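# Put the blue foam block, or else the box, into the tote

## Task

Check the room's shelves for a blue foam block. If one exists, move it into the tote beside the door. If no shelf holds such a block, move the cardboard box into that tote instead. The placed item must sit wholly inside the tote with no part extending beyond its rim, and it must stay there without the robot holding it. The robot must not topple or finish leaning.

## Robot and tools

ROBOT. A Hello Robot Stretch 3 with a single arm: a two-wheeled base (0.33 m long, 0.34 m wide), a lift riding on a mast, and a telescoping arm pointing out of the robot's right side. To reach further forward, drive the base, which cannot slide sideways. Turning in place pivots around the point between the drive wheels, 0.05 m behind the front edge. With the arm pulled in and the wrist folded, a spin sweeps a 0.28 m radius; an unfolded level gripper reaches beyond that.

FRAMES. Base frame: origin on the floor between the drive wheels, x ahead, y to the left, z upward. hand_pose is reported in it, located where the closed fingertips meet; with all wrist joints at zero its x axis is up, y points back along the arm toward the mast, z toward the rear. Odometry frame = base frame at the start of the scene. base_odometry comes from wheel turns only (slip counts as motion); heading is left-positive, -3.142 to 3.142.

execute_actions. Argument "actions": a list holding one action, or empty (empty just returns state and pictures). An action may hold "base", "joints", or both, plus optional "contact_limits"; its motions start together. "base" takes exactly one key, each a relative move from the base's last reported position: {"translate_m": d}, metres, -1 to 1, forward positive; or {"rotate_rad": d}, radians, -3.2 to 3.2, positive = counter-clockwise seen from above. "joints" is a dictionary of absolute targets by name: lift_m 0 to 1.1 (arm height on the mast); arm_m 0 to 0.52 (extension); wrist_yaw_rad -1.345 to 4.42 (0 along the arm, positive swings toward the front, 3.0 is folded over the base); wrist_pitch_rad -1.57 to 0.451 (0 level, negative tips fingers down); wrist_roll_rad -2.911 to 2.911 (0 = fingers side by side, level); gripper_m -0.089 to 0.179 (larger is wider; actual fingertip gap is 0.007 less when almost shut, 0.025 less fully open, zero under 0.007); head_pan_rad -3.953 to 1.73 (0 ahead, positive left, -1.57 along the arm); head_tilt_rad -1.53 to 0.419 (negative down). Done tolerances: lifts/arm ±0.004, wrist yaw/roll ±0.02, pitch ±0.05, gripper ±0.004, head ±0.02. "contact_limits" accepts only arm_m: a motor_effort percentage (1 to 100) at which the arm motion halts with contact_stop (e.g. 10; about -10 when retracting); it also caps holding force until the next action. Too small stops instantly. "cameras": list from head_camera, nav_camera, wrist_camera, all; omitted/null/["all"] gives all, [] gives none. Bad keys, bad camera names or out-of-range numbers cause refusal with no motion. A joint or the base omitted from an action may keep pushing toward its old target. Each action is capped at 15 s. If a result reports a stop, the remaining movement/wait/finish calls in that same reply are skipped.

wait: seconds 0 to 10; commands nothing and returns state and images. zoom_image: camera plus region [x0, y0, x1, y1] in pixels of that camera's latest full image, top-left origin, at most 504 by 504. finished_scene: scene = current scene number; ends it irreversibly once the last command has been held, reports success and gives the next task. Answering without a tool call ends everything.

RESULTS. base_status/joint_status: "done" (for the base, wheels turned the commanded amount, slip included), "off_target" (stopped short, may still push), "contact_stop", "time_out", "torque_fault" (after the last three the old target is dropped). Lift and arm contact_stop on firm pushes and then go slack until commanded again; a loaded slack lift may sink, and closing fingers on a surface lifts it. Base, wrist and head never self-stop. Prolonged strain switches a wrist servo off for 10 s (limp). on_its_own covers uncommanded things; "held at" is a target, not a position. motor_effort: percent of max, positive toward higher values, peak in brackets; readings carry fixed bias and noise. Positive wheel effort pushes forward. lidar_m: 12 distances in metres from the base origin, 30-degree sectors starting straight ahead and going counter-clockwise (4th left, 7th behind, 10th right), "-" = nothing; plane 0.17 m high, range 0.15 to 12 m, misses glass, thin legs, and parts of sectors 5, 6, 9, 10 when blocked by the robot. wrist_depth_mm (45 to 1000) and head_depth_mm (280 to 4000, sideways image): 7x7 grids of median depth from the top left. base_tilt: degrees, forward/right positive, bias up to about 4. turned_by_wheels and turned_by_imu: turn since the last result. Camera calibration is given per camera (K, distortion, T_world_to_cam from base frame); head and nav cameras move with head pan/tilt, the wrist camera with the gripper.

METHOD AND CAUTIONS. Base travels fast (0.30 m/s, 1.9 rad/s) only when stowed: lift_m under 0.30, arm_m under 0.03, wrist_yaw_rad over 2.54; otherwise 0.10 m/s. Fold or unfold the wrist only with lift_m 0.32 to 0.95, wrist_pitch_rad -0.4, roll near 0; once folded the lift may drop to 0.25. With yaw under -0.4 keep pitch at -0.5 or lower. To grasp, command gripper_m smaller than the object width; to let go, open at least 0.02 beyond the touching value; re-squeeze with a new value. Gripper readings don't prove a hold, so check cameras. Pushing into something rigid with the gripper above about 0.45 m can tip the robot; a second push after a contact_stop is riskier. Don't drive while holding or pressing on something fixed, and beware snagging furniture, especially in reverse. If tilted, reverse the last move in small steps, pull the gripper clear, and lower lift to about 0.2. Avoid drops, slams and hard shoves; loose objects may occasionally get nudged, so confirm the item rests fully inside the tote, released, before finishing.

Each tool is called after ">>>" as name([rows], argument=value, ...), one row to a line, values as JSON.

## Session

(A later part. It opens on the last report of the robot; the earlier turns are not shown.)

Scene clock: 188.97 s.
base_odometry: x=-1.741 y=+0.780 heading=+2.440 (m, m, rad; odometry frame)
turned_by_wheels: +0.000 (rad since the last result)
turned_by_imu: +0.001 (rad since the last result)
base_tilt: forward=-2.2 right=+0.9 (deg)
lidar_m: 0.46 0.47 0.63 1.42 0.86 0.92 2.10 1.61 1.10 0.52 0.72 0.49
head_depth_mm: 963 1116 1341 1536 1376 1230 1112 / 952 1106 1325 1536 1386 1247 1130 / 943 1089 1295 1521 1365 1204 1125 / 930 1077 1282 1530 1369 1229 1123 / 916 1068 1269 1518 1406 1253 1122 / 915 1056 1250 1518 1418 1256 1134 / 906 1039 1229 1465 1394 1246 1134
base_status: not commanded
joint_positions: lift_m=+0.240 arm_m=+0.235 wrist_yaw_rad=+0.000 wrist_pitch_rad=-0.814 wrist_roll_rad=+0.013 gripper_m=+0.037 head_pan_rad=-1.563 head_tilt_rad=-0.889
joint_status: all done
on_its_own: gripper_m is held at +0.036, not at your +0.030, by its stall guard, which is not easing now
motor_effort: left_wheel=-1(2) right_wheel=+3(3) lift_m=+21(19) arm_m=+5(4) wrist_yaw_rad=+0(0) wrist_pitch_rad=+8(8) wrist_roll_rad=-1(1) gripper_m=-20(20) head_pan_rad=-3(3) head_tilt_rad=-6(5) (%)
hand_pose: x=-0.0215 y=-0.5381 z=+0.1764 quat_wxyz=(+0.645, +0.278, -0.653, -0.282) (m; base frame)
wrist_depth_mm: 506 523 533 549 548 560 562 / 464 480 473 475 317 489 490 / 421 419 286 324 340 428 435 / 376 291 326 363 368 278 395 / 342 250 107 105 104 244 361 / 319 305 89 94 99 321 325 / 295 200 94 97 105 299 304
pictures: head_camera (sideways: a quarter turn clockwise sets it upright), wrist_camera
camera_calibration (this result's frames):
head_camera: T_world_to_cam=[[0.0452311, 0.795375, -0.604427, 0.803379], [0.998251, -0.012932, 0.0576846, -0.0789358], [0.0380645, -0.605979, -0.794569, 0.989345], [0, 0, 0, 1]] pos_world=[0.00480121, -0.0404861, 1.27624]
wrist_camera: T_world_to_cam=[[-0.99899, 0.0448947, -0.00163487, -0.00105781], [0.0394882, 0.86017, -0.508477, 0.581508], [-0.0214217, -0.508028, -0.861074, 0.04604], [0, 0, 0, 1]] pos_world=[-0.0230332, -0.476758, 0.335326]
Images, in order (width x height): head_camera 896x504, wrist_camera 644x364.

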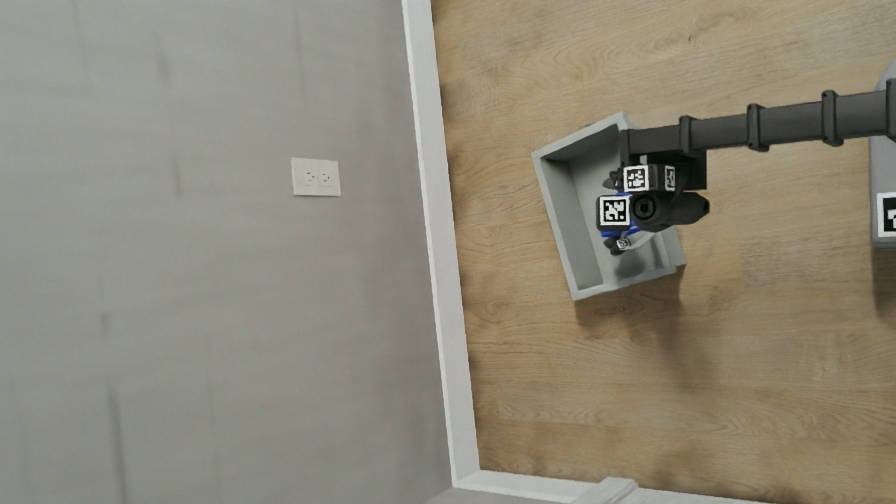

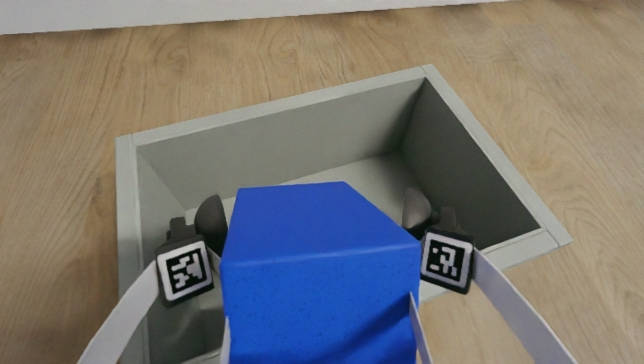

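A bit further in, lower, release.

>>> execute_actions([
  {"joints":{"arm_m":0.27}},
], cameras=[])

>>> execute_actions([
  {"joints":{"lift_m":0.17}},
], cameras=[])

>>> execute_actions([
  {"joints":{"gripper_m":0.1}},
], cameras=[])

>>> execute_actions([
  {"joints":{"lift_m":0.4}},
], cameras=["head_camera","wrist_camera"])

Scene clock: 192.73 s.
base_odometry: x=-1.741 y=+0.780 heading=+2.440 (m, m, rad; odometry frame)
turned_by_wheels: +0.000 (rad since the last result)
turned_by_imu: +0.001 (rad since the last result)
base_tilt: forward=-2.1 right=+1.0 (deg)
lidar_m: 0.46 0.47 0.63 1.41 0.86 0.92 2.09 1.61 1.10 0.55 0.72 0.49
head_depth_mm: 960 1118 1344 1543 1378 1233 1109 / 952 1108 1317 1528 1390 1239 1126 / 942 1088 1293 1531 1365 1211 1119 / 930 1080 1289 1532 1347 1223 1124 / 930 1070 1266 1534 1407 1247 1122 / 914 1061 1246 1518 1414 1258 1136 / 902 1045 1231 1476 1399 1254 1143
base_status: not commanded
joint_positions: lift_m=+0.240 arm_m=+0.270 wrist_yaw_rad=+0.000 wrist_pitch_rad=-0.814 wrist_roll_rad=+0.013 gripper_m=+0.037 head_pan_rad=-1.563 head_tilt_rad=-0.889
joint_status: all done
on_its_own: gripper_m is held at +0.036, not at your +0.030, by its stall guard, which is not easing now
motor_effort: left_wheel=-1(1) right_wheel=+3(3) lift_m=+21(21) arm_m=+6(7) wrist_yaw_rad=+0(0) wrist_pitch_rad=+8(8) wrist_roll_rad=-1(1) gripper_m=-20(20) head_pan_rad=-4(2) head_tilt_rad=-5(5) (%)
hand_pose: x=-0.0215 y=-0.5731 z=+0.1764 quat_wxyz=(+0.645, +0.278, -0.653, -0.282) (m; base frame)
wrist_depth_mm: 483 508 524 527 535 559 567 / 463 470 478 478 475 489 491 / 421 419 425 287 298 430 434 / 376 254 275 301 355 279 395 / 346 252 108 105 104 248 354 / 317 221 89 93 99 238 318 / 292 222 94 97 105 256 300
pictures: none
No camera images: the call's "cameras" was empty. Leave "cameras" out to get every camera's image.

Scene clock: 194.20 s.
base_odometry: x=-1.741 y=+0.780 heading=+2.440 (m, m, rad; odometry frame)
turned_by_wheels: +0.000 (rad since the last result)
turned_by_imu: +0.000 (rad since the last result)
base_tilt: forward=-2.1 right=+1.0 (deg)
lidar_m: 0.46 0.47 0.63 1.42 0.86 0.92 2.10 1.61 1.10 0.53 0.72 0.49
head_depth_mm: 965 1119 1332 1553 1381 1228 1112 / 956 1101 1317 1536 1383 1238 1127 / 938 1090 1298 1532 1352 1221 1131 / 931 1081 1286 1525 1365 1223 1128 / 923 1064 1256 1525 1399 1247 1117 / 911 1056 1249 1522 1407 1257 1126 / 905 1039 1229 1467 1404 1264 1130
base_status: not commanded
joint_positions: lift_m=+0.170 arm_m=+0.270 wrist_yaw_rad=+0.000 wrist_pitch_rad=-0.814 wrist_roll_rad=+0.013 gripper_m=+0.037 head_pan_rad=-1.563 head_tilt_rad=-0.889
joint_status: all done
on_its_own: gripper_m is held at +0.036, not at your +0.030, by its stall guard, which is not easing now
motor_effort: left_wheel=-1(1) right_wheel=+3(3) lift_m=+21(22) arm_m=+5(6) wrist_yaw_rad=-1(0) wrist_pitch_rad=+8(8) wrist_roll_rad=-1(1) gripper_m=-20(20) head_pan_rad=-3(4) head_tilt_rad=-5(5) (%)
hand_pose: x=-0.0215 y=-0.5731 z=+0.1064 quat_wxyz=(+0.645, +0.278, -0.653, -0.282) (m; base frame)
wrist_depth_mm: 414 426 429 435 437 438 448 / 371 372 208 222 255 226 389 / 184 205 233 271 300 222 338 / 172 238 272 299 300 237 176 / 155 226 107 105 103 245 181 / 146 187 89 93 99 238 140 / 136 217 94 97 105 128 237
pictures: none
No camera images: the call's "cameras" was empty. Leave "cameras" out to get every camera's image.

Scene clock: 195.53 s.
base_odometry: x=-1.741 y=+0.780 heading=+2.440 (m, m, rad; odometry frame)
turned_by_wheels: +0.000 (rad since the last result)
turned_by_imu: +0.000 (rad since the last result)
base_tilt: forward=-1.9 right=+1.0 (deg)
lidar_m: 0.46 0.47 0.63 1.42 0.86 0.92 2.10 1.61 1.10 1.03 0.72 0.49
head_depth_mm: 963 1117 1341 1538 1380 1228 1109 / 949 1105 1318 1530 1386 1232 1121 / 941 1095 1300 1547 1375 1218 1126 / 931 1079 1286 1529 1354 1223 1122 / 919 1062 1270 1518 1409 1249 1121 / 913 1054 1252 1528 1403 1251 1130 / 907 1043 1234 1471 1399 1260 1133
base_status: not commanded
joint_positions: lift_m=+0.170 arm_m=+0.270 wrist_yaw_rad=+0.001 wrist_pitch_rad=-0.813 wrist_roll_rad=+0.013 gripper_m=+0.100 head_pan_rad=-1.563 head_tilt_rad=-0.889
joint_status: all done
motor_effort: left_wheel=-1(1) right_wheel=+2(3) lift_m=+21(21) arm_m=+6(6) wrist_yaw_rad=-1(1) wrist_pitch_rad=+8(8) wrist_roll_rad=-1(1) gripper_m=+0(75) head_pan_rad=-2(3) head_tilt_rad=-5(5) (%)
hand_pose: x=-0.0215 y=-0.5731 z=+0.1064 quat_wxyz=(+0.645, +0.278, -0.653, -0.282) (m; base frame)
wrist_depth_mm: 418 429 430 428 436 445 444 / 367 373 207 224 254 226 388 / 185 204 234 270 299 223 339 / 173 237 284 299 300 236 175 / 155 220 271 272 273 245 181 / 146 186 154 163 249 243 141 / 136 215 145 153 232 128 237
pictures: none
No camera images: the call's "cameras" was empty. Leave "cameras" out to get every camera's image.

Scene clock: 198.47 s.
base_odometry: x=-1.741 y=+0.780 heading=+2.440 (m, m, rad; odometry frame)
turned_by_wheels: +0.000 (rad since the last result)
turned_by_imu: +0.001 (rad since the last result)
base_tilt: forward=-2.0 right=+1.1 (deg)
lidar_m: 0.46 0.47 0.63 1.42 0.86 0.93 2.10 1.61 1.10 1.03 0.72 0.49
head_depth_mm: 959 1121 1344 1532 1378 1237 1110 / 950 1110 1326 1542 1414 1232 - / 940 1095 1293 1533 - 1239 1122 / 931 1088 1289 1524 1357 1229 1114 / 921 1070 1267 1525 1402 1252 1124 / 914 1055 1243 1513 1415 1253 1133 / 904 1045 1230 1477 1401 1246 1136
base_status: not commanded
joint_positions: lift_m=+0.399 arm_m=+0.270 wrist_yaw_rad=+0.001 wrist_pitch_rad=-0.813 wrist_roll_rad=+0.013 gripper_m=+0.100 head_pan_rad=-1.563 head_tilt_rad=-0.889
joint_status: all done
motor_effort: left_wheel=-1(1) right_wheel=+3(3) lift_m=+49(50) arm_m=+6(6) wrist_yaw_rad=-1(1) wrist_pitch_rad=+8(8) wrist_roll_rad=-1(1) gripper_m=+0(0) head_pan_rad=-2(3) head_tilt_rad=-5(5) (%)
hand_pose: x=-0.0215 y=-0.5731 z=+0.3354 quat_wxyz=(+0.645, +0.278, -0.653, -0.282) (m; base frame)
wrist_depth_mm: 500 506 542 556 591 619 664 / 562 600 622 645 673 698 724 / 618 621 631 645 647 643 652 / 554 565 574 569 578 574 587 / 505 508 423 471 491 524 530 / 470 467 461 472 460 475 479 / 432 431 375 433 432 433 452
pictures: head_camera (sideways: a quarter turn clockwise sets it upright), wrist_camera
camera_calibration (this result's frames):
head_camera: T_world_to_cam=[[0.0452308, 0.795375, -0.604427, 0.803379], [0.998251, -0.0129316, 0.0576846, -0.0789358], [0.0380647, -0.605979, -0.794569, 0.989345], [0, 0, 0, 1]] pos_world=[0.00480122, -0.0404861, 1.27624]
wrist_camera: T_world_to_cam=[[-0.998994, 0.044822, -0.00163937, 0.000745833], [0.0394259, 0.860124, -0.508559, 0.692491], [-0.0213846, -0.508112, -0.861026, 0.165113], [0, 0, 0, 1]] pos_world=[-0.0230261, -0.511766, 0.49434]
Images, in order (width x height): head_camera 896x504, wrist_camera 644x364.

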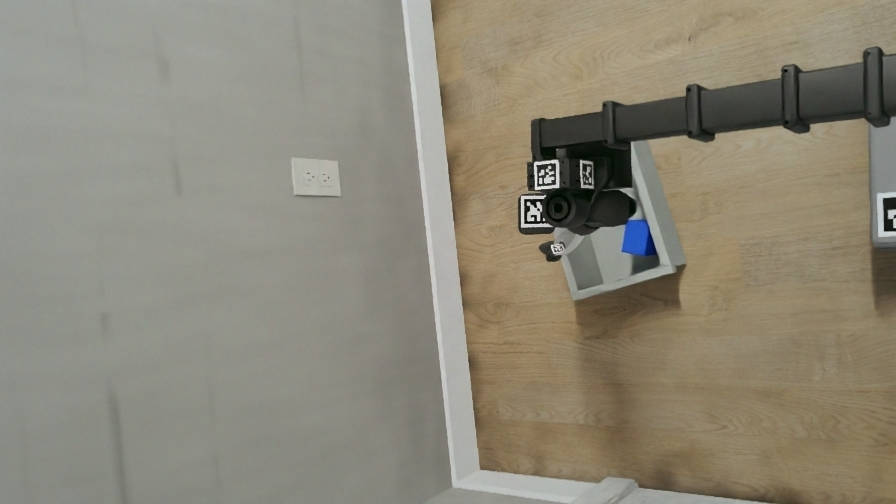

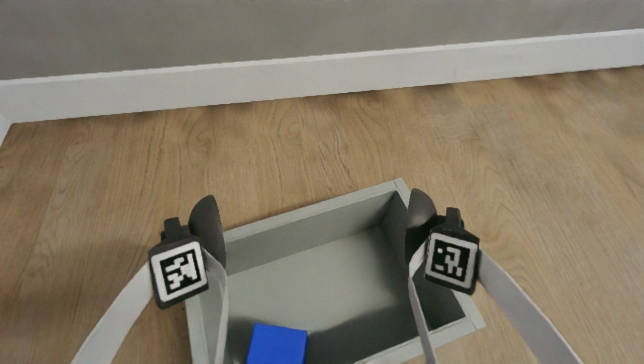

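Inside.

>>> finished_scene(scene=1)

The scene is finished: the task was done.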